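# Move yellow sponges from bench into tote by door

## Task

Take each yellow sponge currently on the bench and place it in the tote next to the door, wholly within the tote. The cartons must stay on the bench. A fall or a tilted robot at the finish means failure. A sponge counts only if it stays in the tote once the robot lets go.

## Robot and tools

ROBOT. TidyBot++: a mobile base 0.54 m long, 0.50 m wide and 0.38 m tall on four driven casters. It carries one seven-joint arm with a two-finger gripper. The shoulder sits 0.12 m ahead of the base centre and 0.68 m above the floor. base_camera is fixed on the front of the chassis. wrist_camera is a fisheye that looks along the hand. The arm starts folded with the hand pointing down, sticking out up to 0.08 m past the front bumper. A downward hand reaches at most about 0.94 m high, and only near the base.

FRAMES. Base frame: origin on the floor under the base centre, x forward, y left, z up. hand_pose is reported in this frame. It is the point midway between the finger pads; its own z axis runs out along the fingers and its y axis is the closing direction. The odometry frame is the base frame where the scene began. base_odometry heading is positive to the left, from -3.142 to 3.142. It counts wheel turns, so slipping shows up as travel, and it drifts a few cm and degrees over many moves. base_tilt is in degrees, with forward and right lean positive.

execute_actions(actions, cameras). actions is a list holding one action or none; an empty list only reports state and images. An action may hold "base", "joints", "speeds".
- base: exactly one key, an offset from where the base last measured itself. translate_m: metres forward (+) or back, -2 to 2. strafe_m: metres left (+) or right, -2 to 2. rotate_rad: radians, counter-clockwise from above (+), -6.3 to 6.3. The heading is unchanged by translate and strafe.
- joints: absolute targets by name, in radians. joint_1_rad: any angle, turns the whole arm about vertical; positive is clockwise from above, opposite to rotate_rad. joint_2_rad (shoulder): -2.249 to 2.249. joint_3_rad: any angle. joint_4_rad (elbow): -2.579 to 2.579. joint_5_rad: any angle. joint_6_rad (wrist): -2.099 to 2.099. joint_7_rad: any angle; with the hand down, positive turns it counter-clockwise from above, and at 1.57 the fingers open toward the robot's left and right. gripper_pos: 0 (open, about 85 mm between pads) to 1 (closed); gap is roughly 85 x (1 - gripper_pos) mm. Unbounded joints take the short way round, so turn in steps below half a revolution. Done tolerances are ±0.039 for joints 1-4, ±0.056 for joints 5-7, ±0.03 for the gripper.
- speeds: optional caps for this action only. translate_m and strafe_m 0.05 to 0.5 m/s; rotate_rad 0.1 to 1.57 rad/s (top values are the defaults). A base move needing over 8.667 s is refused; actions end after 15 s at most.
- cameras: list of "base_camera", "wrist_camera" or "all"; omitted or null gives all, [] gives none.
Base and joint motions start together. Unknown keys or values out of range cause the whole call to be refused with no motion. Anything left out of an action may still be driving toward an earlier target.

ARM GEOMETRY. Upper arm 0.42 m, forearm 0.31 m, hand 0.31 m to the hand point. With joint_1_rad 0, joint_3_rad 3.14, joint_5_rad 0 (near the start pose) the arm stays in the vertical plane of base x. Tilt from vertical, forward positive: upper arm = j2, forearm = j2 - j4, hand = j2 - j4 - j6. Forward reach from the shoulder is the sum of length x sin(tilt); height above it is the sum of length x cos(tilt). Closed fingertips project about 20 mm past the hand point. From 3.14, raising joint_3_rad swings a forward-bent forearm to the right; raising joint_5_rad swings a forward-bent hand to the right.

RESULTS. base_status and joint_status report how each motion ended. done: reached (for the base, wheels turned the full amount, slip included). off_target: stopped short, maybe still pushing. contact_stop / time_out: target dropped, holding in place. A blocked base may read done while well short. "joint command not followed" with a "cause:" line means arm targets were withheld, usually for self-collision; the gripper target still runs, and withheld targets may be retried later. not_followed marks such joints. on_its_own lists movement you did not command. motor_effort gives percent of maximum, peak in brackets; readings are noisy. "ARM HIT" means the arm struck itself or the base hard. Motor temperatures are listed per arm joint; MOTOR HOT appears from 60 °C, and at 75 °C an OVER-TEMPERATURE FAULT lets the arm sink (joint_status: limit_stop_at_motor_heat; resend the target).

ACCURACY. Friction leaves joints slightly off with "all done"; fix by sending last command + (wanted - read). Don't resend the read angle while holding something, as a load makes the arm sag. Trust images over hand_pose, which can be off by 1-2 cm.

wait(seconds): 0 to 10 s, no new command; returns state and images. zoom_image(camera, region): camera "base_camera" or "wrist_camera", region [x0, y0, x1, y1] in pixels of that camera's latest image, at most 504 x 504. base_camera is 644x364, wrist_camera 644x476. read_manual(section): licence texts only. finished_scene(scene): ends the current scene (give its integer number); irreversible, and the goal must already hold.

AVOID. Driving while the arm is snagged above about 0.8 m (tipping), sideways pushes on a raised hand, driving the arm into things (torque fault: arm halts 10 s, base keeps going), dropping or flinging objects, slamming, long heavy holds that heat motors, fingers near the floor, and bumping the cartons. Backing off or retracting the arm rights a lean. Loose objects may occasionally get nudged by something else. The simulation runs on while you think, holding the last command.

Each tool is called after "Call:" in YAML: its name, and indented under it one key for each argument.

## Session

Call:
execute_actions:
  actions: []

Scene clock: 0.00 s.
Motor temperatures (°C, as the motors report them): [28 26 28 28 38 34 40]
base_odometry: x=+0.000 y=+0.000 heading=+0.000 (m, m, rad; odometry frame)
base_tilt: forward=+0.4 right=+0.0 (deg)
base_status: not commanded
joint_positions: joint_1_rad=+0.012 joint_2_rad=-0.360 joint_3_rad=+3.195 joint_4_rad=-2.528 joint_5_rad=+0.026 joint_6_rad=-0.840 joint_7_rad=+1.564 gripper_pos=+0.000
joint_status: not commanded
motor_effort: joint_1_rad=-1 joint_2_rad=-2 joint_3_rad=+1 joint_4_rad=+15 joint_5_rad=+1 joint_6_rad=+3 joint_7_rad=+0 (%)
hand_pose: x=+0.2725 y=-0.0125 z=+0.5905 quat_wxyz=(+0.003, +0.997, -0.027, +0.067) (m; base frame)
pictures: base_camera, wrist_camera
Images, in order (width x height): base_camera 644x364, wrist_camera 644x476.

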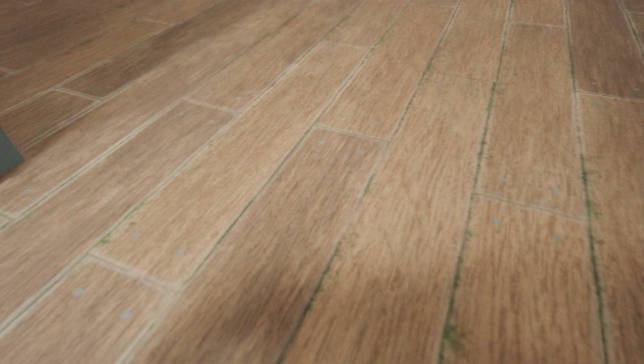

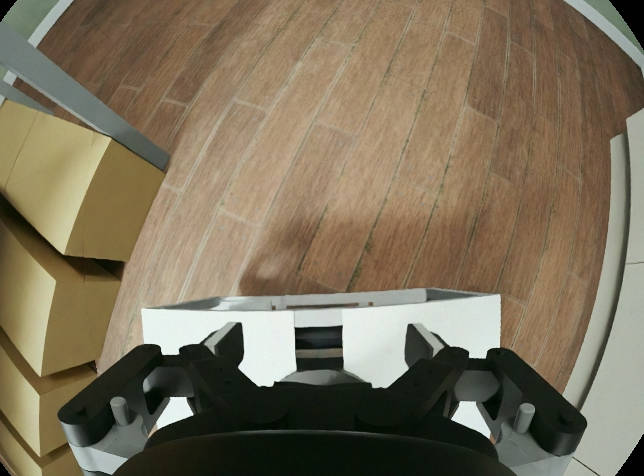

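Call:
execute_actions:
  actions:
    - {"joints":{"joint_6_rad":0.1,"joint_4_rad":-2.2,"joint_1_rad":-1.2}}
  cameras: ["wrist_camera"]

Call:
execute_actions:
  actions:
    - {"joints":{"joint_1_rad":0.8}}
  cameras: ["wrist_camera"]

Scene clock: 2.67 s.
Motor temperatures (°C, as the motors report them): [28 26 28 28 38 34 40]
base_odometry: x=+0.000 y=+0.000 heading=+0.000 (m, m, rad; odometry frame)
base_tilt: forward=+0.4 right=-0.1 (deg)
base_status: not commanded
joint_positions: joint_1_rad=-1.178 joint_2_rad=-0.360 joint_3_rad=+3.195 joint_4_rad=-2.212 joint_5_rad=+0.026 joint_6_rad=+0.072 joint_7_rad=+1.564 gripper_pos=+0.000
joint_status: all done
motor_effort: joint_1_rad=-1(2) joint_2_rad=-9(8) joint_3_rad=+1(0) joint_4_rad=+19(19) joint_5_rad=+1(0) joint_6_rad=+8(9) joint_7_rad=+0(1) (%)
hand_pose: x=+0.3180 y=+0.4138 z=+0.9236 quat_wxyz=(-0.338, +0.656, +0.417, +0.531) (m; base frame)
pictures: wrist_camera
Images, in order (width x height): wrist_camera 644x476.

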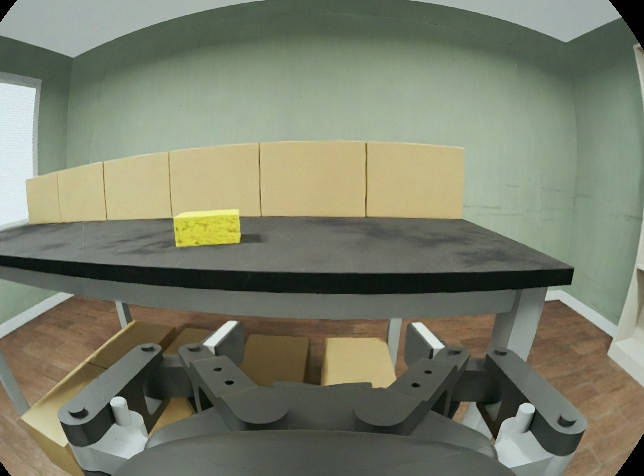

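Scene clock: 5.77 s.
Motor temperatures (°C, as the motors report them): [28 26 28 28 38 34 40]
base_odometry: x=+0.000 y=+0.000 heading=+0.000 (m, m, rad; odometry frame)
base_tilt: forward=+0.5 right=+0.0 (deg)
base_status: not commanded
joint_positions: joint_1_rad=+0.778 joint_2_rad=-0.360 joint_3_rad=+3.195 joint_4_rad=-2.212 joint_5_rad=+0.026 joint_6_rad=+0.072 joint_7_rad=+1.564 gripper_pos=+0.000
joint_status: all done
motor_effort: joint_1_rad=-1(2) joint_2_rad=-8(9) joint_3_rad=+1(1) joint_4_rad=+19(19) joint_5_rad=+1(1) joint_6_rad=+9(9) joint_7_rad=+0(0) (%)
hand_pose: x=+0.4279 y=-0.3397 z=+0.9236 quat_wxyz=(+0.251, +0.713, -0.310, +0.577) (m; base frame)
pictures: wrist_camera
Images, in order (width x height): wrist_camera 644x476.

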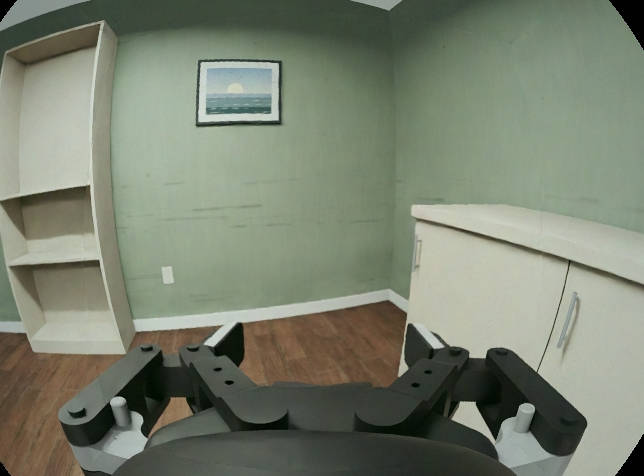

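Call:
execute_actions:
  actions:
    - {"joints":{"joint_1_rad":2.9}}
  cameras: ["wrist_camera"]

Call:
execute_actions:
  actions:
    - {"joints":{"joint_4_rad":-1.2,"joint_2_rad":-0.3,"joint_6_rad":-1.2,"joint_1_rad":-2.0}}
  cameras: ["wrist_camera"]

Scene clock: 9.17 s.
Motor temperatures (°C, as the motors report them): [28 26 28 28 38 34 40]
base_odometry: x=+0.000 y=+0.000 heading=+0.000 (m, m, rad; odometry frame)
base_tilt: forward=+0.4 right=+0.0 (deg)
base_status: not commanded
joint_positions: joint_1_rad=+2.878 joint_2_rad=-0.360 joint_3_rad=+3.195 joint_4_rad=-2.212 joint_5_rad=+0.026 joint_6_rad=+0.072 joint_7_rad=+1.564 gripper_pos=+0.000
joint_status: all done
motor_effort: joint_1_rad=+0(1) joint_2_rad=-8(9) joint_3_rad=+0(0) joint_4_rad=+20(19) joint_5_rad=+1(0) joint_6_rad=+8(9) joint_7_rad=+0(0) (%)
hand_pose: x=-0.3302 y=-0.0952 z=+0.9236 quat_wxyz=(+0.625, +0.085, -0.773, +0.069) (m; base frame)
pictures: wrist_camera
Images, in order (width x height): wrist_camera 644x476.

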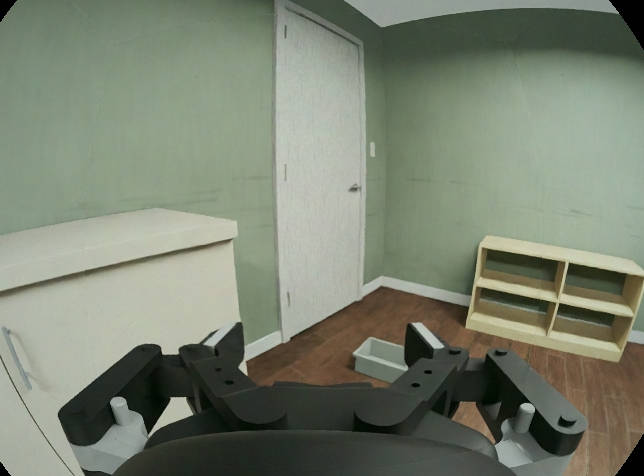

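Scene clock: 11.80 s.
Motor temperatures (°C, as the motors report them): [28 26 28 28 38 34 40]
base_odometry: x=+0.000 y=+0.000 heading=+0.000 (m, m, rad; odometry frame)
base_tilt: forward=+0.4 right=-0.1 (deg)
base_status: not commanded
joint_positions: joint_1_rad=+4.260 joint_2_rad=-0.331 joint_3_rad=+3.195 joint_4_rad=-1.211 joint_5_rad=+0.026 joint_6_rad=-1.170 joint_7_rad=+1.564 gripper_pos=+0.000
joint_status: all done
motor_effort: joint_1_rad=+0(1) joint_2_rad=-5(10) joint_3_rad=+0(1) joint_4_rad=+16(20) joint_5_rad=+1(0) joint_6_rad=+8(9) joint_7_rad=+0(0) (%)
hand_pose: x=-0.0181 y=+0.3575 z=+1.1363 quat_wxyz=(+0.431, -0.479, -0.708, -0.289) (m; base frame)
pictures: wrist_camera
Images, in order (width x height): wrist_camera 644x476.

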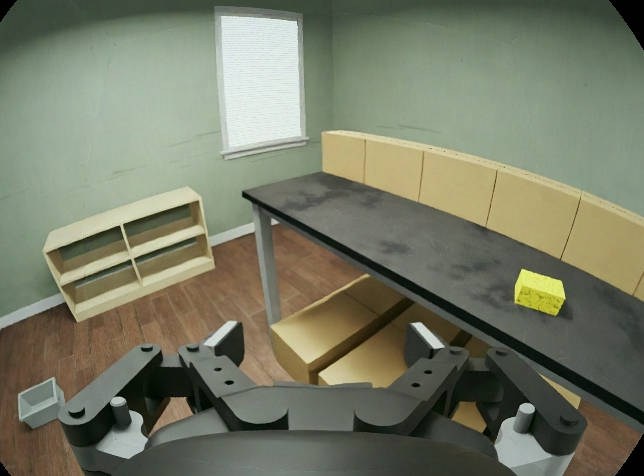

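Call:
execute_actions:
  actions:
    - {"base":{"rotate_rad":1.26},"joints":{"joint_4_rad":-0.7,"joint_2_rad":-0.1,"joint_6_rad":-1.7,"joint_1_rad":0,"joint_3_rad":3.09,"joint_5_rad":-0.02}}

Scene clock: 15.13 s.
Motor temperatures (°C, as the motors report them): [28 26 28 28 38 34 40]
base_odometry: x=+0.000 y=+0.000 heading=+1.259 (m, m, rad; odometry frame)
base_tilt: forward=+0.5 right=+0.0 (deg)
base_status: done
joint_positions: joint_1_rad=+6.260 joint_2_rad=-0.129 joint_3_rad=+3.111 joint_4_rad=-0.714 joint_5_rad=+0.010 joint_6_rad=-1.669 joint_7_rad=+1.564 gripper_pos=+0.000
joint_status: all done
motor_effort: joint_1_rad=+0(1) joint_2_rad=-8(10) joint_3_rad=+1(2) joint_4_rad=+12(15) joint_5_rad=+1(2) joint_6_rad=+7(9) joint_7_rad=+0(0) (%)
hand_pose: x=+0.4788 y=+0.0196 z=+1.1647 quat_wxyz=(+0.007, -0.903, -0.019, -0.429) (m; base frame)
pictures: base_camera, wrist_camera
Images, in order (width x height): base_camera 644x364, wrist_camera 644x476.

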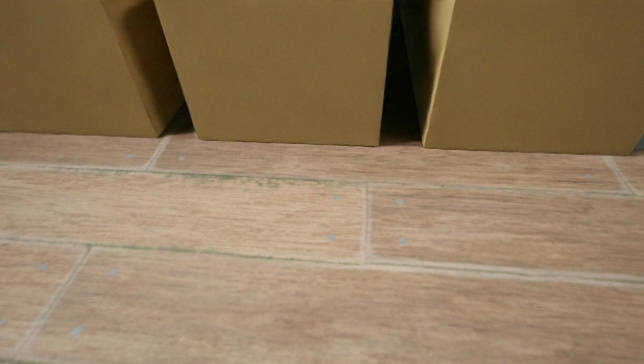

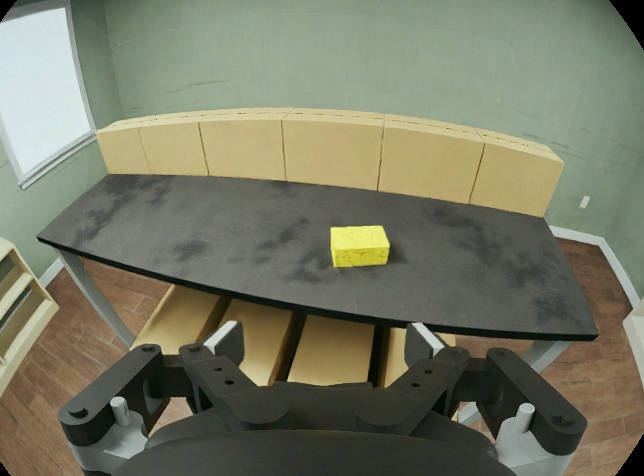

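Call:
execute_actions:
  actions:
    - {"base":{"strafe_m":-0.9},"joints":{"joint_1_rad":-1.5,"joint_2_rad":-0.4}}

Call:
execute_actions:
  actions:
    - {"base":{"translate_m":1.2}}

Scene clock: 18.60 s.
Motor temperatures (°C, as the motors report them): [28 26 28 28 38 34 40]
base_odometry: x=+0.857 y=-0.275 heading=+1.260 (m, m, rad; odometry frame)
base_tilt: forward=+0.5 right=+0.0 (deg)
base_status: done
joint_positions: joint_1_rad=+4.807 joint_2_rad=-0.393 joint_3_rad=+3.104 joint_4_rad=-0.708 joint_5_rad=+0.006 joint_6_rad=-1.671 joint_7_rad=+1.564 gripper_pos=+0.000
joint_status: all done
motor_effort: joint_1_rad=-1(0) joint_2_rad=+5(11) joint_3_rad=+1(3) joint_4_rad=+9(12) joint_5_rad=+1(2) joint_6_rad=+8(8) joint_7_rad=+0(0) (%)
hand_pose: x=+0.1246 y=+0.2208 z=+1.2438 quat_wxyz=(+0.370, -0.610, -0.574, -0.402) (m; base frame)
pictures: base_camera, wrist_camera
Images, in order (width x height): base_camera 644x364, wrist_camera 644x476.

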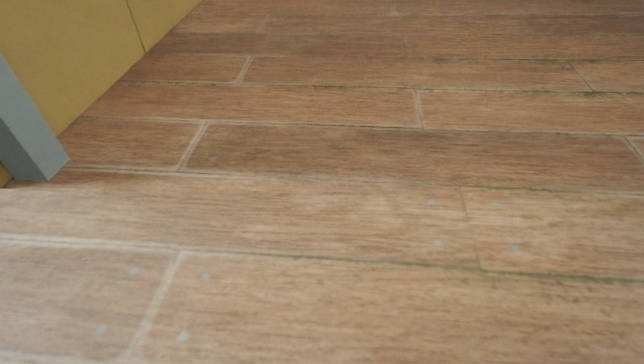

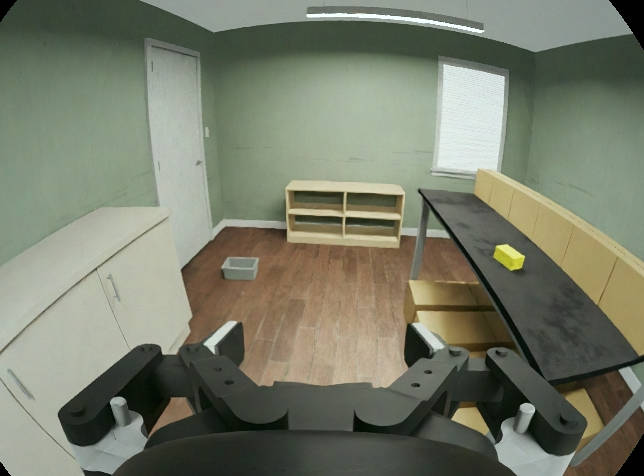

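Scene clock: 22.37 s.
Motor temperatures (°C, as the motors report them): [28 26 28 28 38 34 40]
base_odometry: x=+1.225 y=+0.868 heading=+1.260 (m, m, rad; odometry frame)
base_tilt: forward=+0.5 right=+0.0 (deg)
base_status: done
joint_positions: joint_1_rad=+4.807 joint_2_rad=-0.393 joint_3_rad=+3.103 joint_4_rad=-0.708 joint_5_rad=+0.003 joint_6_rad=-1.671 joint_7_rad=+1.564 gripper_pos=+0.000
joint_status: not commanded
motor_effort: joint_1_rad=-1(1) joint_2_rad=+6(8) joint_3_rad=+1(4) joint_4_rad=+9(9) joint_5_rad=+1(2) joint_6_rad=+8(8) joint_7_rad=-1(0) (%)
hand_pose: x=+0.1234 y=+0.2209 z=+1.2437 quat_wxyz=(+0.371, -0.609, -0.575, -0.401) (m; base frame)
pictures: base_camera, wrist_camera
Images, in order (width x height): base_camera 644x364, wrist_camera 644x476.

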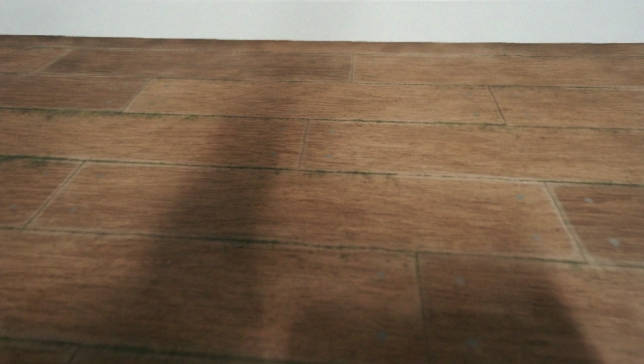

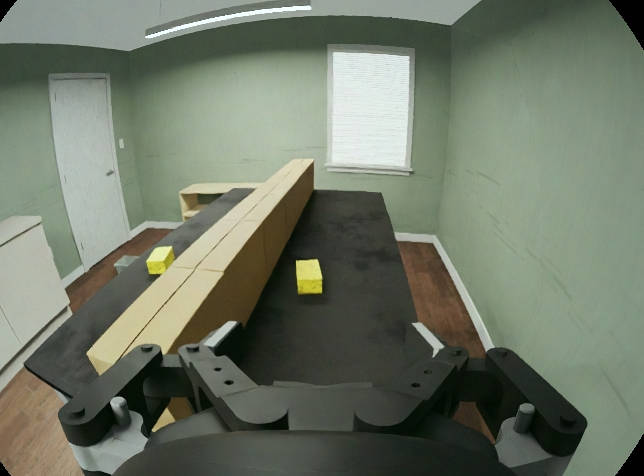

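Call:
execute_actions:
  actions:
    - {"base":{"translate_m":0.05},"joints":{"joint_1_rad":-1.6,"joint_2_rad":0.406,"joint_4_rad":-0.74,"joint_6_rad":-1.17,"joint_3_rad":3.16}}
  cameras: ["wrist_camera"]

Scene clock: 25.00 s.
Motor temperatures (°C, as the motors report them): [28 26 28 28 38 34 40]
base_odometry: x=+1.241 y=+0.915 heading=+1.260 (m, m, rad; odometry frame)
base_tilt: forward=+0.5 right=-0.1 (deg)
base_status: done
joint_positions: joint_1_rad=+4.709 joint_2_rad=+0.405 joint_3_rad=+3.139 joint_4_rad=-0.736 joint_5_rad=+0.003 joint_6_rad=-1.200 joint_7_rad=+1.564 gripper_pos=+0.000
joint_status: all done
motor_effort: joint_1_rad=-1(2) joint_2_rad=-36(41) joint_3_rad=+0(3) joint_4_rad=+17(19) joint_5_rad=+1(1) joint_6_rad=+7(8) joint_7_rad=+0(1) (%)
hand_pose: x=+0.1149 y=+0.6749 z=+0.9828 quat_wxyz=(+0.277, -0.652, -0.651, -0.275) (m; base frame)
pictures: wrist_camera
Images, in order (width x height): wrist_camera 644x476.

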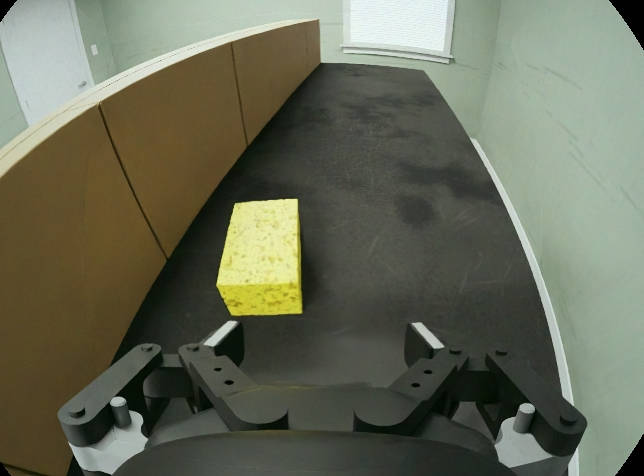

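Call:
execute_actions:
  actions:
    - {"base":{"translate_m":-0.05}}
  cameras: []

Call:
execute_actions:
  actions:
    - {"base":{"strafe_m":0.07}}
  cameras: ["wrist_camera"]

Call:
execute_actions:
  actions:
    - {"joints":{"joint_2_rad":0.49,"joint_4_rad":-0.79,"joint_6_rad":-1.04}}
  cameras: ["wrist_camera"]

Scene clock: 26.33 s.
Motor temperatures (°C, as the motors report them): [28 26 28 28 38 34 40]
base_odometry: x=+1.225 y=+0.868 heading=+1.260 (m, m, rad; odometry frame)
base_tilt: forward=+0.5 right=-0.2 (deg)
base_status: done
joint_positions: joint_1_rad=+4.691 joint_2_rad=+0.405 joint_3_rad=+3.146 joint_4_rad=-0.736 joint_5_rad=+0.003 joint_6_rad=-1.199 joint_7_rad=+1.564 gripper_pos=+0.000
joint_status: not commanded
motor_effort: joint_1_rad=+0(5) joint_2_rad=-36(39) joint_3_rad=+0(2) joint_4_rad=+17(18) joint_5_rad=+1(1) joint_6_rad=+7(7) joint_7_rad=+0(0) (%)
hand_pose: x=+0.1065 y=+0.6749 z=+0.9828 quat_wxyz=(+0.277, -0.648, -0.655, -0.274) (m; base frame)
pictures: none
No camera images: the call's "cameras" was empty. Leave "cameras" out to get every camera's image.

Scene clock: 28.90 s.
Motor temperatures (°C, as the motors report them): [28 26 28 28 38 34 40]
base_odometry: x=+1.201 y=+0.871 heading=+1.251 (m, m, rad; odometry frame)
base_tilt: forward=+0.5 right=-0.1 (deg)
base_status: strafe_m time_out (by the wheels' count: +0.024 of +0.070)
joint_positions: joint_1_rad=+4.690 joint_2_rad=+0.409 joint_3_rad=+3.147 joint_4_rad=-0.737 joint_5_rad=+0.002 joint_6_rad=-1.193 joint_7_rad=+1.564 gripper_pos=+0.000
joint_status: not commanded
motor_effort: joint_1_rad=-1(3) joint_2_rad=-39(58) joint_3_rad=+0(2) joint_4_rad=+18(22) joint_5_rad=+0(2) joint_6_rad=+7(8) joint_7_rad=+0(0) (%)
hand_pose: x=+0.1058 y=+0.6776 z=+0.9812 quat_wxyz=(+0.278, -0.647, -0.654, -0.274) (m; base frame)
pictures: wrist_camera
Images, in order (width x height): wrist_camera 644x476.

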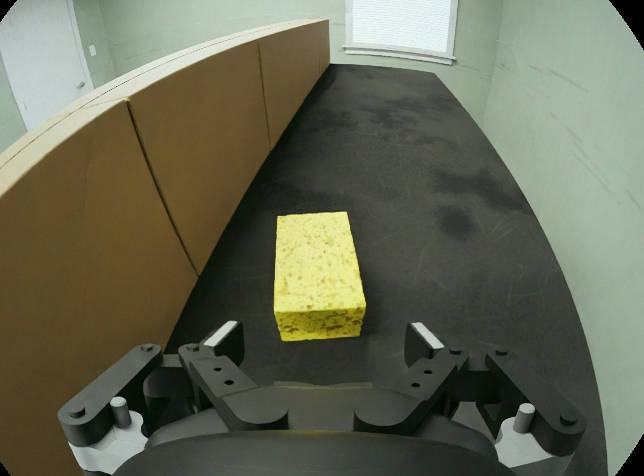

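not run: a stop came earlier in this reply.

Call:
execute_actions:
  actions:
    - {"joints":{"joint_2_rad":0.49,"joint_4_rad":-1.07,"joint_6_rad":-0.52}}
  cameras: ["wrist_camera"]

Scene clock: 30.53 s.
Motor temperatures (°C, as the motors report them): [28 26 28 28 38 34 40]
base_odometry: x=+1.201 y=+0.871 heading=+1.251 (m, m, rad; odometry frame)
base_tilt: forward=+0.4 right=-0.1 (deg)
base_status: not commanded
joint_positions: joint_1_rad=+4.690 joint_2_rad=+0.474 joint_3_rad=+3.147 joint_4_rad=-1.060 joint_5_rad=+0.002 joint_6_rad=-0.545 joint_7_rad=+1.564 gripper_pos=+0.000
joint_status: all done
motor_effort: joint_1_rad=-1(1) joint_2_rad=-41(45) joint_3_rad=+0(0) joint_4_rad=+19(20) joint_5_rad=+0(0) joint_6_rad=+8(9) joint_7_rad=+0(1) (%)
hand_pose: x=+0.1038 y=+0.7780 z=+0.9164 quat_wxyz=(+0.361, -0.606, -0.613, -0.355) (m; base frame)
pictures: wrist_camera
Images, in order (width x height): wrist_camera 644x476.

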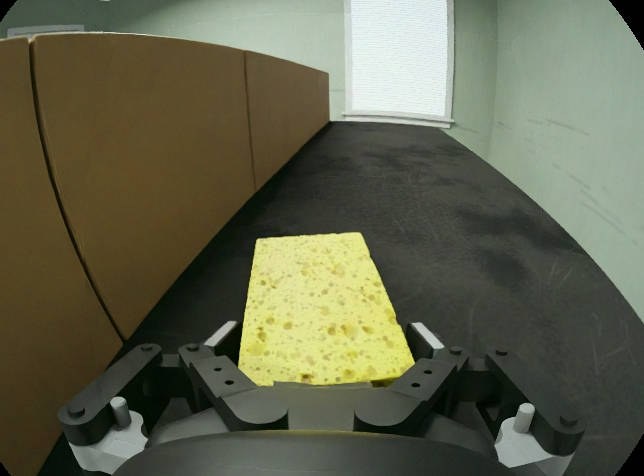

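Call:
execute_actions:
  actions:
    - {"joints":{"joint_2_rad":0.53}}
  cameras: []

Call:
execute_actions:
  actions:
    - {"joints":{"gripper_pos":1}}
  cameras: []

Call:
execute_actions:
  actions:
    - {"joints":{"joint_2_rad":-0.3}}
  cameras: ["wrist_camera"]

Scene clock: 31.33 s.
Motor temperatures (°C, as the motors report them): [28 26 28 28 38 34 40]
base_odometry: x=+1.201 y=+0.871 heading=+1.251 (m, m, rad; odometry frame)
base_tilt: forward=+0.5 right=-0.1 (deg)
base_status: not commanded
joint_positions: joint_1_rad=+4.690 joint_2_rad=+0.481 joint_3_rad=+3.147 joint_4_rad=-1.058 joint_5_rad=+0.002 joint_6_rad=-0.539 joint_7_rad=+1.564 gripper_pos=+0.000
joint_status: joint_2_rad off_target (ended at +0.481, target +0.530)
motor_effort: joint_1_rad=-1(2) joint_2_rad=-38(43) joint_3_rad=+0(0) joint_4_rad=+17(19) joint_5_rad=+0(0) joint_6_rad=+6(8) joint_7_rad=+0(1) (%)
hand_pose: x=+0.1037 y=+0.7808 z=+0.9138 quat_wxyz=(+0.362, -0.605, -0.613, -0.355) (m; base frame)
pictures: none
No camera images: the call's "cameras" was empty. Leave "cameras" out to get every camera's image.

Scene clock: 32.43 s.
Motor temperatures (°C, as the motors report them): [28 26 28 28 38 34 40]
base_odometry: x=+1.201 y=+0.871 heading=+1.251 (m, m, rad; odometry frame)
base_tilt: forward=+0.5 right=-0.2 (deg)
base_status: not commanded
joint_positions: joint_1_rad=+4.690 joint_2_rad=+0.481 joint_3_rad=+3.148 joint_4_rad=-1.056 joint_5_rad=+0.002 joint_6_rad=-0.530 joint_7_rad=+1.564 gripper_pos=+0.352
joint_status: gripper_pos off_target (ended at +0.352, target +1.000)
motor_effort: joint_1_rad=-1(2) joint_2_rad=-35(38) joint_3_rad=+1(1) joint_4_rad=+15(16) joint_5_rad=+1(0) joint_6_rad=+5(6) joint_7_rad=+1(0) (%)
hand_pose: x=+0.1048 y=+0.7824 z=+0.9175 quat_wxyz=(+0.365, -0.604, -0.611, -0.359) (m; base frame)
pictures: none
No camera images: the call's "cameras" was empty. Leave "cameras" out to get every camera's image.

Scene clock: 34.53 s.
Motor temperatures (°C, as the motors report them): [28 26 28 28 38 34 40]
base_odometry: x=+1.201 y=+0.871 heading=+1.251 (m, m, rad; odometry frame)
base_tilt: forward=+0.5 right=-0.1 (deg)
base_status: not commanded
joint_positions: joint_1_rad=+4.690 joint_2_rad=-0.294 joint_3_rad=+3.148 joint_4_rad=-1.067 joint_5_rad=+0.002 joint_6_rad=-0.530 joint_7_rad=+1.564 gripper_pos=+0.354
joint_status: all done
motor_effort: joint_1_rad=-1(0) joint_2_rad=-6(49) joint_3_rad=+1(0) joint_4_rad=+15(22) joint_5_rad=+1(1) joint_6_rad=+8(9) joint_7_rad=+0(0) (%)
hand_pose: x=+0.1133 y=+0.3978 z=+1.3919 quat_wxyz=(+0.568, -0.428, -0.430, -0.556) (m; base frame)
pictures: wrist_camera
Images, in order (width x height): wrist_camera 644x476.

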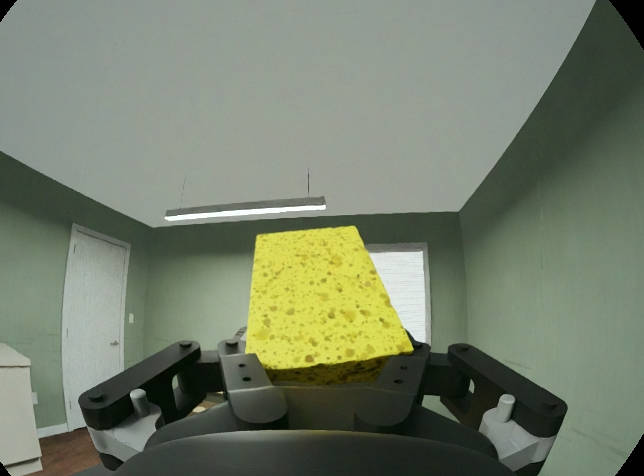

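Call:
execute_actions:
  actions:
    - {"base":{"strafe_m":-0.08}}
  cameras: []

Call:
execute_actions:
  actions:
    - {"base":{"translate_m":-1.25}}
  cameras: []

Call:
execute_actions:
  actions:
    - {"base":{"rotate_rad":1.64},"joints":{"joint_1_rad":0}}
  cameras: []

Call:
execute_actions:
  actions:
    - {"base":{"translate_m":1.65},"joints":{"joint_2_rad":0.3,"joint_4_rad":-1.6,"joint_6_rad":-0.6}}

Scene clock: 37.37 s.
Motor temperatures (°C, as the motors report them): [28 26 28 28 38 34 40]
base_odometry: x=+1.277 y=+0.846 heading=+1.251 (m, m, rad; odometry frame)
base_tilt: forward=+0.5 right=+0.0 (deg)
base_status: done
joint_positions: joint_1_rad=+4.690 joint_2_rad=-0.298 joint_3_rad=+3.149 joint_4_rad=-1.068 joint_5_rad=+0.002 joint_6_rad=-0.530 joint_7_rad=+1.564 gripper_pos=+0.354
joint_status: not commanded
motor_effort: joint_1_rad=-1(0) joint_2_rad=-7(12) joint_3_rad=+1(2) joint_4_rad=+16(17) joint_5_rad=+1(1) joint_6_rad=+9(9) joint_7_rad=-1(0) (%)
hand_pose: x=+0.1136 y=+0.3950 z=+1.3932 quat_wxyz=(+0.569, -0.427, -0.429, -0.557) (m; base frame)
pictures: none
No camera images: the call's "cameras" was empty. Leave "cameras" out to get every camera's image.

Scene clock: 41.23 s.
Motor temperatures (°C, as the motors report them): [28 26 28 28 38 34 40]
base_odometry: x=+0.885 y=-0.341 heading=+1.251 (m, m, rad; odometry frame)
base_tilt: forward=+0.5 right=-0.1 (deg)
base_status: done
joint_positions: joint_1_rad=+4.690 joint_2_rad=-0.298 joint_3_rad=+3.151 joint_4_rad=-1.068 joint_5_rad=+0.002 joint_6_rad=-0.530 joint_7_rad=+1.564 gripper_pos=+0.354
joint_status: not commanded
motor_effort: joint_1_rad=-1(2) joint_2_rad=-6(9) joint_3_rad=+1(3) joint_4_rad=+15(16) joint_5_rad=+1(0) joint_6_rad=+8(8) joint_7_rad=+0(0) (%)
hand_pose: x=+0.1147 y=+0.3950 z=+1.3932 quat_wxyz=(+0.569, -0.427, -0.428, -0.557) (m; base frame)
pictures: none
No camera images: the call's "cameras" was empty. Leave "cameras" out to get every camera's image.

Scene clock: 44.03 s.
Motor temperatures (°C, as the motors report them): [28 26 28 28 38 34 40]
base_odometry: x=+0.885 y=-0.341 heading=+2.890 (m, m, rad; odometry frame)
base_tilt: forward=+0.5 right=+0.0 (deg)
base_status: done
joint_positions: joint_1_rad=+6.260 joint_2_rad=-0.299 joint_3_rad=+3.151 joint_4_rad=-1.068 joint_5_rad=+0.002 joint_6_rad=-0.530 joint_7_rad=+1.564 gripper_pos=+0.354
joint_status: all done
motor_effort: joint_1_rad=+0(1) joint_2_rad=-6(8) joint_3_rad=+1(2) joint_4_rad=+15(16) joint_5_rad=+1(0) joint_6_rad=+9(9) joint_7_rad=+0(1) (%)
hand_pose: x=+0.5139 y=+0.0048 z=+1.3932 quat_wxyz=(+0.008, -0.605, -0.001, -0.796) (m; base frame)
pictures: none
No camera images: the call's "cameras" was empty. Leave "cameras" out to get every camera's image.

Scene clock: 48.67 s.
Motor temperatures (°C, as the motors report them): [28 26 28 28 38 34 40]
base_odometry: x=-0.714 y=+0.067 heading=+2.891 (m, m, rad; odometry frame)
base_tilt: forward=+0.4 right=+0.0 (deg)
base_status: done
joint_positions: joint_1_rad=+6.260 joint_2_rad=+0.307 joint_3_rad=+3.151 joint_4_rad=-1.600 joint_5_rad=+0.002 joint_6_rad=-0.575 joint_7_rad=+1.564 gripper_pos=+0.354
joint_status: all done
motor_effort: joint_1_rad=-1(1) joint_2_rad=-35(41) joint_3_rad=+0(1) joint_4_rad=+18(21) joint_5_rad=+1(0) joint_6_rad=+6(8) joint_7_rad=+0(0) (%)
hand_pose: x=+0.7338 y=+0.0100 z=+0.7332 quat_wxyz=(+0.001, -0.946, -0.004, -0.324) (m; base frame)
pictures: base_camera, wrist_camera
Images, in order (width x height): base_camera 644x364, wrist_camera 644x476.

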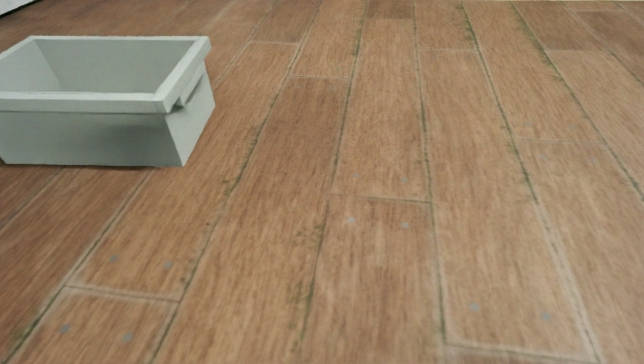

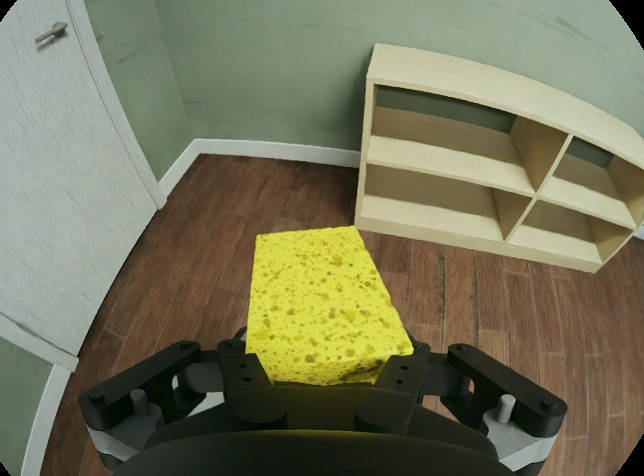

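Call:
execute_actions:
  actions:
    - {"base":{"strafe_m":0.26},"joints":{"joint_2_rad":1.45,"joint_4_rad":-1.82,"joint_6_rad":0.85}}

Scene clock: 51.47 s.
Motor temperatures (°C, as the motors report them): [28 26 28 28 38 34 40]
base_odometry: x=-0.779 y=-0.185 heading=+2.891 (m, m, rad; odometry frame)
base_tilt: forward=+0.5 right=-0.1 (deg)
base_status: done
joint_positions: joint_1_rad=+6.269 joint_2_rad=+1.431 joint_3_rad=+3.151 joint_4_rad=-1.807 joint_5_rad=+0.002 joint_6_rad=+0.819 joint_7_rad=+1.564 gripper_pos=+0.354
joint_status: all done
motor_effort: joint_1_rad=-1(4) joint_2_rad=-43(50) joint_3_rad=+0(3) joint_4_rad=+2(17) joint_5_rad=+1(0) joint_6_rad=+6(7) joint_7_rad=+0(0) (%)
hand_pose: x=+0.7112 y=+0.0046 z=+0.1939 quat_wxyz=(-0.001, -0.935, -0.005, -0.353) (m; base frame)
pictures: base_camera, wrist_camera
Images, in order (width x height): base_camera 644x364, wrist_camera 644x476.

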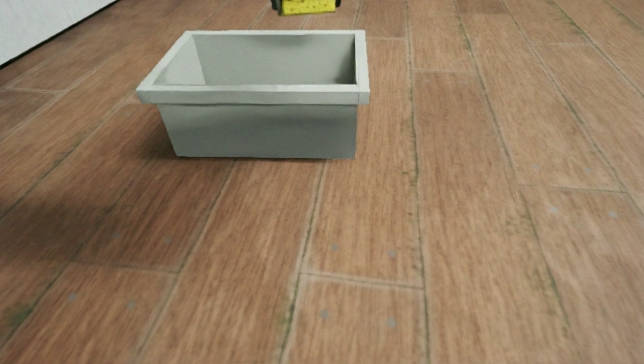

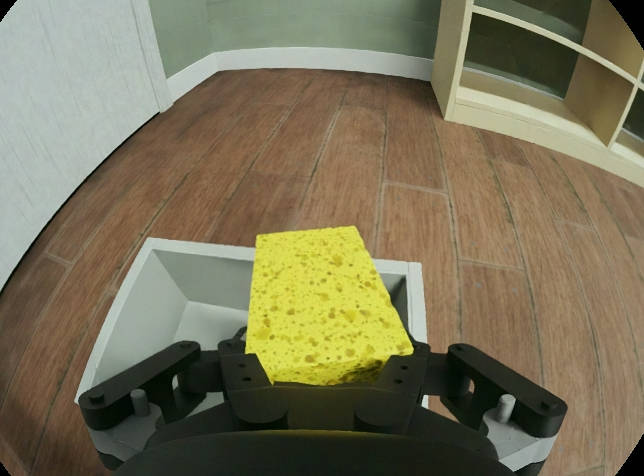

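Call:
execute_actions:
  actions:
    - {"base":{"strafe_m":0.015},"joints":{"joint_6_rad":0.55}}
  cameras: []

Call:
execute_actions:
  actions:
    - {"joints":{"joint_2_rad":1.54,"joint_4_rad":-1.7,"joint_6_rad":0.55}}

Scene clock: 52.53 s.
Motor temperatures (°C, as the motors report them): [28 26 28 28 38 34 40]
base_odometry: x=-0.783 y=-0.200 heading=+2.890 (m, m, rad; odometry frame)
base_tilt: forward=+0.5 right=-0.1 (deg)
base_status: done
joint_positions: joint_1_rad=+6.274 joint_2_rad=+1.441 joint_3_rad=+3.151 joint_4_rad=-1.817 joint_5_rad=+0.002 joint_6_rad=+0.562 joint_7_rad=+1.564 gripper_pos=+0.355
joint_status: all done
motor_effort: joint_1_rad=-1(4) joint_2_rad=-41(45) joint_3_rad=+0(2) joint_4_rad=+0(2) joint_5_rad=+1(0) joint_6_rad=+5(7) joint_7_rad=+0(0) (%)
hand_pose: x=+0.6341 y=+0.0008 z=+0.1430 quat_wxyz=(-0.003, -0.975, -0.003, -0.221) (m; base frame)
pictures: none
No camera images: the call's "cameras" was empty. Leave "cameras" out to get every camera's image.

Scene clock: 53.50 s.
Motor temperatures (°C, as the motors report them): [28 26 28 28 38 34 40]
base_odometry: x=-0.783 y=-0.200 heading=+2.890 (m, m, rad; odometry frame)
base_tilt: forward=+0.6 right=-0.1 (deg)
base_status: not commanded
joint_positions: joint_1_rad=+6.274 joint_2_rad=+1.508 joint_3_rad=+3.151 joint_4_rad=-1.704 joint_5_rad=+0.002 joint_6_rad=+0.562 joint_7_rad=+1.564 gripper_pos=+0.355
joint_status: all done
motor_effort: joint_1_rad=+0(1) joint_2_rad=-41(43) joint_3_rad=+0(0) joint_4_rad=+0(1) joint_5_rad=+1(1) joint_6_rad=+4(4) joint_7_rad=+0(0) (%)
hand_pose: x=+0.6641 y=+0.0012 z=+0.1203 quat_wxyz=(-0.002, -0.970, -0.003, -0.244) (m; base frame)
pictures: base_camera, wrist_camera
Images, in order (width x height): base_camera 644x364, wrist_camera 644x476.

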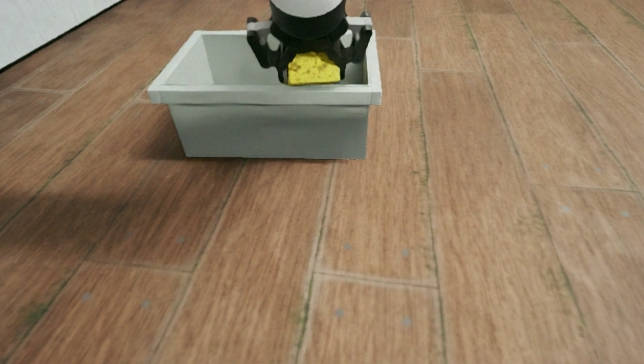

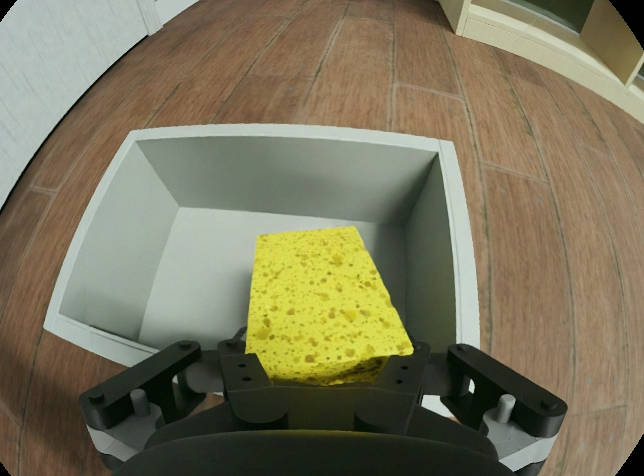

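Call:
execute_actions:
  actions:
    - {"base":{"translate_m":0.02},"joints":{"joint_2_rad":1.58}}
  cameras: []

Call:
execute_actions:
  actions:
    - {"joints":{"gripper_pos":0.1}}
  cameras: []

Call:
execute_actions:
  actions:
    - {"joints":{"joint_2_rad":1.2,"joint_6_rad":0.1,"gripper_pos":0}}

Scene clock: 54.40 s.
Motor temperatures (°C, as the motors report them): [28 26 28 28 38 34 40]
base_odometry: x=-0.802 y=-0.195 heading=+2.891 (m, m, rad; odometry frame)
base_tilt: forward=+0.5 right=+0.0 (deg)
base_status: done
joint_positions: joint_1_rad=+6.274 joint_2_rad=+1.528 joint_3_rad=+3.151 joint_4_rad=-1.696 joint_5_rad=+0.002 joint_6_rad=+0.562 joint_7_rad=+1.564 gripper_pos=+0.355
joint_status: joint_2_rad off_target (ended at +1.528, target +1.580)
motor_effort: joint_1_rad=-1(3) joint_2_rad=-35(43) joint_3_rad=+0(2) joint_4_rad=-2(2) joint_5_rad=+0(1) joint_6_rad=+2(4) joint_7_rad=+0(0) (%)
hand_pose: x=+0.6571 y=+0.0011 z=+0.1103 quat_wxyz=(-0.002, -0.971, -0.003, -0.238) (m; base frame)
pictures: none
No camera images: the call's "cameras" was empty. Leave "cameras" out to get every camera's image.

Scene clock: 55.53 s.
Motor temperatures (°C, as the motors report them): [28 26 28 28 38 34 40]
base_odometry: x=-0.802 y=-0.195 heading=+2.891 (m, m, rad; odometry frame)
base_tilt: forward=+0.5 right=-0.1 (deg)
base_status: not commanded
joint_positions: joint_1_rad=+6.274 joint_2_rad=+1.555 joint_3_rad=+3.151 joint_4_rad=-1.697 joint_5_rad=+0.002 joint_6_rad=+0.562 joint_7_rad=+1.564 gripper_pos=+0.100
joint_status: all done
motor_effort: joint_1_rad=-2(2) joint_2_rad=-41(43) joint_3_rad=+0(1) joint_4_rad=-1(2) joint_5_rad=+0(1) joint_6_rad=+4(5) joint_7_rad=-1(0) (%)
hand_pose: x=+0.6414 y=+0.0010 z=+0.0960 quat_wxyz=(-0.003, -0.974, -0.003, -0.224) (m; base frame)
pictures: none
No camera images: the call's "cameras" was empty. Leave "cameras" out to get every camera's image.

Scene clock: 57.10 s.
Motor temperatures (°C, as the motors report them): [28 27 28 28 38 34 40]
base_odometry: x=-0.802 y=-0.195 heading=+2.891 (m, m, rad; odometry frame)
base_tilt: forward=+0.6 right=+0.0 (deg)
base_status: not commanded
joint_positions: joint_1_rad=+6.274 joint_2_rad=+1.206 joint_3_rad=+3.151 joint_4_rad=-1.697 joint_5_rad=+0.002 joint_6_rad=+0.130 joint_7_rad=+1.564 gripper_pos=+0.000
joint_status: all done
motor_effort: joint_1_rad=-1(2) joint_2_rad=-45(47) joint_3_rad=+0(1) joint_4_rad=+5(5) joint_5_rad=+0(1) joint_6_rad=+4(5) joint_7_rad=+0(0) (%)
hand_pose: x=+0.6983 y=+0.0010 z=+0.2357 quat_wxyz=(-0.003, -0.983, -0.001, -0.183) (m; base frame)
pictures: base_camera, wrist_camera
Images, in order (width x height): base_camera 644x364, wrist_camera 644x476.

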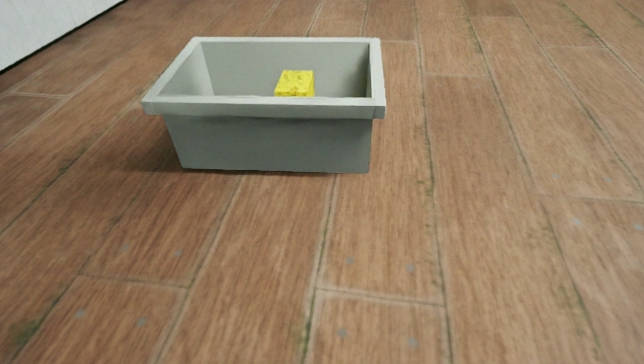

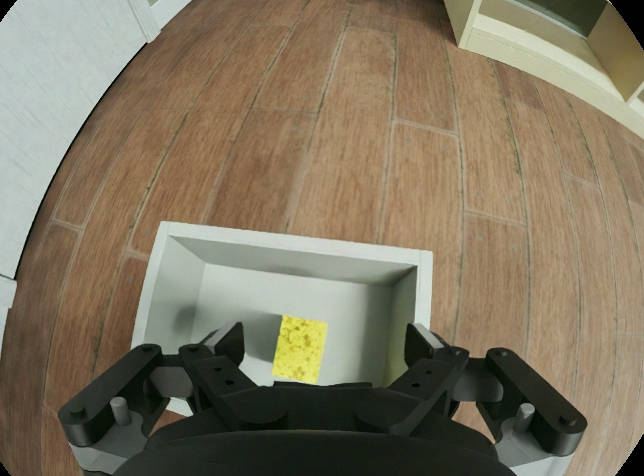

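Call:
execute_actions:
  actions:
    - {"base":{"strafe_m":-0.275},"joints":{"joint_2_rad":-0.3,"joint_4_rad":-0.74,"joint_6_rad":-1.2}}
  cameras: []

Call:
execute_actions:
  actions:
    - {"base":{"translate_m":-1.65}}
  cameras: []

Call:
execute_actions:
  actions:
    - {"base":{"rotate_rad":-1.6},"joints":{"joint_1_rad":-1.6}}

Call:
execute_actions:
  actions:
    - {"base":{"translate_m":0.76},"joints":{"joint_2_rad":0.38}}

Scene clock: 60.27 s.
Motor temperatures (°C, as the motors report them): [28 27 28 28 38 34 40]
base_odometry: x=-0.734 y=+0.072 heading=+2.891 (m, m, rad; odometry frame)
base_tilt: forward=+0.5 right=-0.1 (deg)
base_status: done
joint_positions: joint_1_rad=+6.283 joint_2_rad=-0.295 joint_3_rad=+3.154 joint_4_rad=-0.746 joint_5_rad=+0.002 joint_6_rad=-1.169 joint_7_rad=+1.564 gripper_pos=+0.000
joint_status: all done
motor_effort: joint_1_rad=+0(3) joint_2_rad=+0(52) joint_3_rad=+1(2) joint_4_rad=+11(19) joint_5_rad=+1(0) joint_6_rad=+9(9) joint_7_rad=+0(0) (%)
hand_pose: x=+0.4443 y=-0.0055 z=+1.3522 quat_wxyz=(-0.001, -0.724, +0.008, -0.690) (m; base frame)
pictures: none
No camera images: the call's "cameras" was empty. Leave "cameras" out to get every camera's image.

Scene clock: 64.93 s.
Motor temperatures (°C, as the motors report them): [28 27 28 28 38 34 40]
base_odometry: x=+0.865 y=-0.336 heading=+2.892 (m, m, rad; odometry frame)
base_tilt: forward=+0.5 right=+0.0 (deg)
base_status: done
joint_positions: joint_1_rad=+6.283 joint_2_rad=-0.298 joint_3_rad=+3.154 joint_4_rad=-0.745 joint_5_rad=+0.002 joint_6_rad=-1.172 joint_7_rad=+1.564 gripper_pos=+0.000
joint_status: not commanded
motor_effort: joint_1_rad=-1(1) joint_2_rad=+0(7) joint_3_rad=+1(2) joint_4_rad=+10(12) joint_5_rad=+1(1) joint_6_rad=+9(9) joint_7_rad=+0(0) (%)
hand_pose: x=+0.4423 y=-0.0055 z=+1.3526 quat_wxyz=(-0.001, -0.724, +0.008, -0.690) (m; base frame)
pictures: none
No camera images: the call's "cameras" was empty. Leave "cameras" out to get every camera's image.

Scene clock: 67.73 s.
Motor temperatures (°C, as the motors report them): [28 27 28 28 38 34 40]
base_odometry: x=+0.865 y=-0.336 heading=+1.293 (m, m, rad; odometry frame)
base_tilt: forward=+0.4 right=-0.1 (deg)
base_status: done
joint_positions: joint_1_rad=+4.707 joint_2_rad=-0.298 joint_3_rad=+3.154 joint_4_rad=-0.745 joint_5_rad=+0.002 joint_6_rad=-1.172 joint_7_rad=+1.564 gripper_pos=+0.000
joint_status: all done
motor_effort: joint_1_rad=-1(0) joint_2_rad=-1(3) joint_3_rad=+1(3) joint_4_rad=+11(12) joint_5_rad=+1(2) joint_6_rad=+9(9) joint_7_rad=+0(1) (%)
hand_pose: x=+0.1227 y=+0.3234 z=+1.3526 quat_wxyz=(+0.488, -0.516, -0.507, -0.487) (m; base frame)
pictures: base_camera, wrist_camera
Images, in order (width x height): base_camera 644x364, wrist_camera 644x476.

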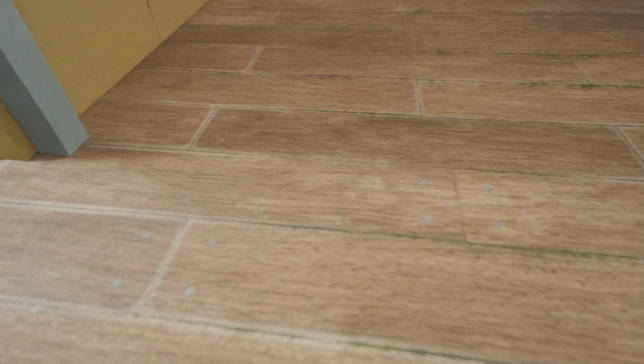

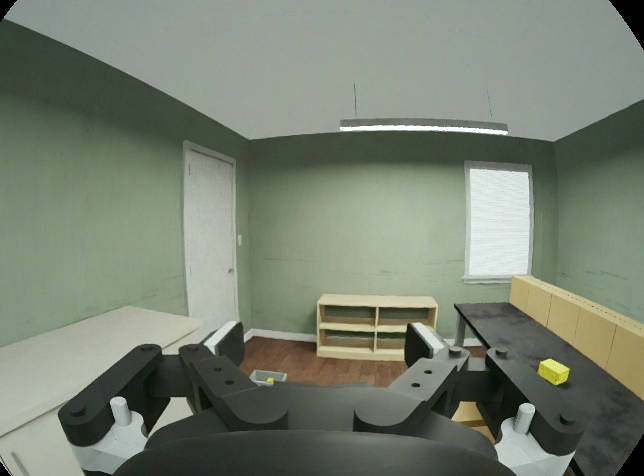

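Scene clock: 70.60 s.
Motor temperatures (°C, as the motors report them): [28 27 28 28 38 34 40]
base_odometry: x=+1.075 y=+0.395 heading=+1.292 (m, m, rad; odometry frame)
base_tilt: forward=+0.5 right=-0.1 (deg)
base_status: done
joint_positions: joint_1_rad=+4.702 joint_2_rad=+0.382 joint_3_rad=+3.154 joint_4_rad=-0.743 joint_5_rad=+0.001 joint_6_rad=-1.172 joint_7_rad=+1.564 gripper_pos=+0.000
joint_status: all done
motor_effort: joint_1_rad=+0(3) joint_2_rad=-36(41) joint_3_rad=+0(4) joint_4_rad=+17(19) joint_5_rad=+1(2) joint_6_rad=+7(9) joint_7_rad=+0(0) (%)
hand_pose: x=+0.1176 y=+0.6733 z=+1.0014 quat_wxyz=(+0.289, -0.647, -0.643, -0.291) (m; base frame)
pictures: base_camera, wrist_camera
Images, in order (width x height): base_camera 644x364, wrist_camera 644x476.

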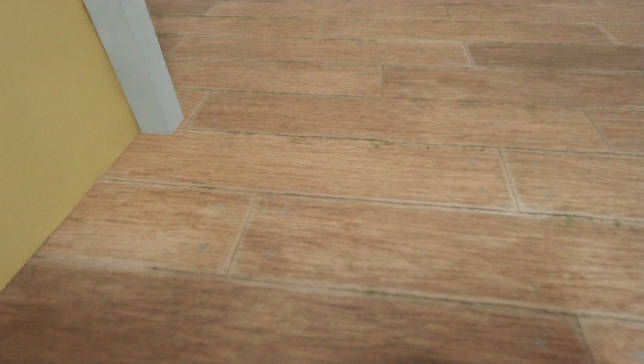

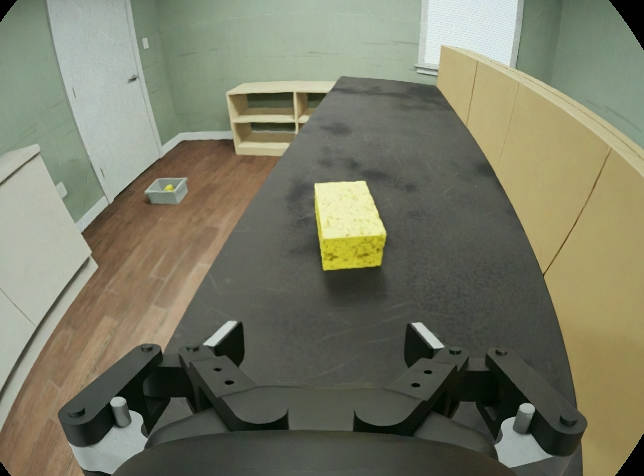

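Call:
execute_actions:
  actions:
    - {"joints":{"joint_1_rad":-1.51,"joint_2_rad":0.6,"joint_4_rad":-0.85,"joint_6_rad":-0.62}}
  cameras: ["wrist_camera"]

Scene clock: 72.03 s.
Motor temperatures (°C, as the motors report them): [28 27 28 28 38 34 40]
base_odometry: x=+1.075 y=+0.394 heading=+1.292 (m, m, rad; odometry frame)
base_tilt: forward=+0.6 right=+0.0 (deg)
base_status: not commanded
joint_positions: joint_1_rad=+4.754 joint_2_rad=+0.600 joint_3_rad=+3.154 joint_4_rad=-0.845 joint_5_rad=+0.001 joint_6_rad=-0.639 joint_7_rad=+1.564 gripper_pos=+0.000
joint_status: all done
motor_effort: joint_1_rad=-1(1) joint_2_rad=-47(51) joint_3_rad=+1(0) joint_4_rad=+19(22) joint_5_rad=+1(0) joint_6_rad=+8(8) joint_7_rad=+0(1) (%)
hand_pose: x=+0.1589 y=+0.8199 z=+0.9153 quat_wxyz=(+0.346, -0.627, -0.594, -0.367) (m; base frame)
pictures: wrist_camera
Images, in order (width x height): wrist_camera 644x476.

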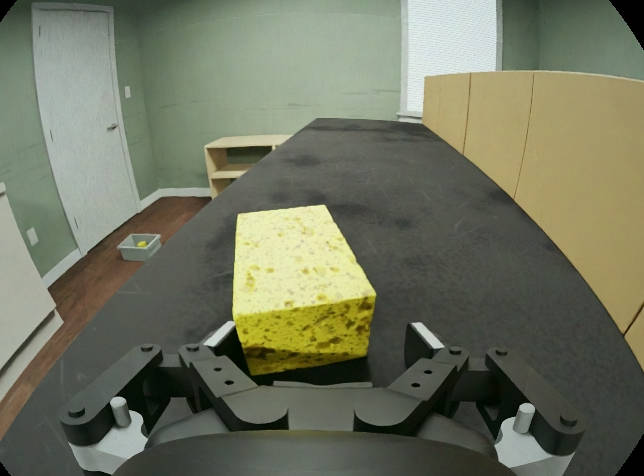

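Call:
execute_actions:
  actions:
    - {"base":{"translate_m":-0.015}}
  cameras: []

Call:
execute_actions:
  actions:
    - {"joints":{"joint_2_rad":0.76,"joint_4_rad":-0.62,"joint_6_rad":-0.57}}
  cameras: ["wrist_camera"]

Scene clock: 72.83 s.
Motor temperatures (°C, as the motors report them): [28 27 28 28 38 34 40]
base_odometry: x=+1.071 y=+0.380 heading=+1.292 (m, m, rad; odometry frame)
base_tilt: forward=+0.5 right=-0.1 (deg)
base_status: done
joint_positions: joint_1_rad=+4.762 joint_2_rad=+0.600 joint_3_rad=+3.154 joint_4_rad=-0.845 joint_5_rad=+0.001 joint_6_rad=-0.639 joint_7_rad=+1.564 gripper_pos=+0.000
joint_status: not commanded
motor_effort: joint_1_rad=+0(3) joint_2_rad=-47(47) joint_3_rad=+0(1) joint_4_rad=+19(20) joint_5_rad=+1(1) joint_6_rad=+8(8) joint_7_rad=+0(1) (%)
hand_pose: x=+0.1651 y=+0.8196 z=+0.9153 quat_wxyz=(+0.345, -0.629, -0.591, -0.368) (m; base frame)
pictures: none
No camera images: the call's "cameras" was empty. Leave "cameras" out to get every camera's image.

Scene clock: 74.13 s.
Motor temperatures (°C, as the motors report them): [28 27 28 28 38 34 40]
base_odometry: x=+1.071 y=+0.380 heading=+1.292 (m, m, rad; odometry frame)
base_tilt: forward=+0.5 right=-0.1 (deg)
base_status: not commanded
joint_positions: joint_1_rad=+4.762 joint_2_rad=+0.734 joint_3_rad=+3.154 joint_4_rad=-0.628 joint_5_rad=+0.001 joint_6_rad=-0.595 joint_7_rad=+1.564 gripper_pos=+0.000
joint_status: all done
motor_effort: joint_1_rad=-2(0) joint_2_rad=-49(50) joint_3_rad=+0(0) joint_4_rad=+19(20) joint_5_rad=+0(1) joint_6_rad=+8(8) joint_7_rad=+0(0) (%)
hand_pose: x=+0.1670 y=+0.8765 z=+0.9417 quat_wxyz=(+0.381, -0.604, -0.569, -0.407) (m; base frame)
pictures: wrist_camera
Images, in order (width x height): wrist_camera 644x476.

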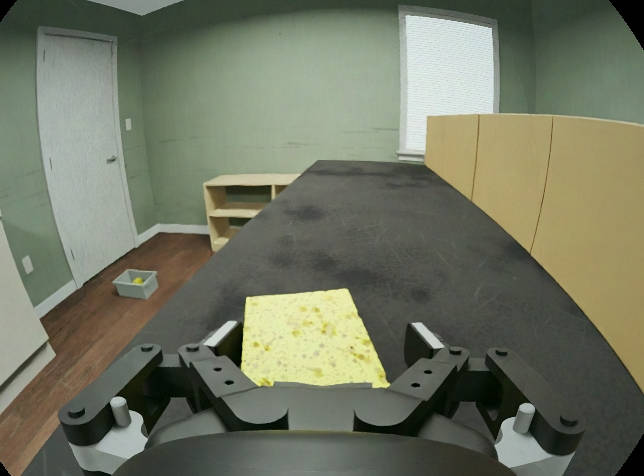

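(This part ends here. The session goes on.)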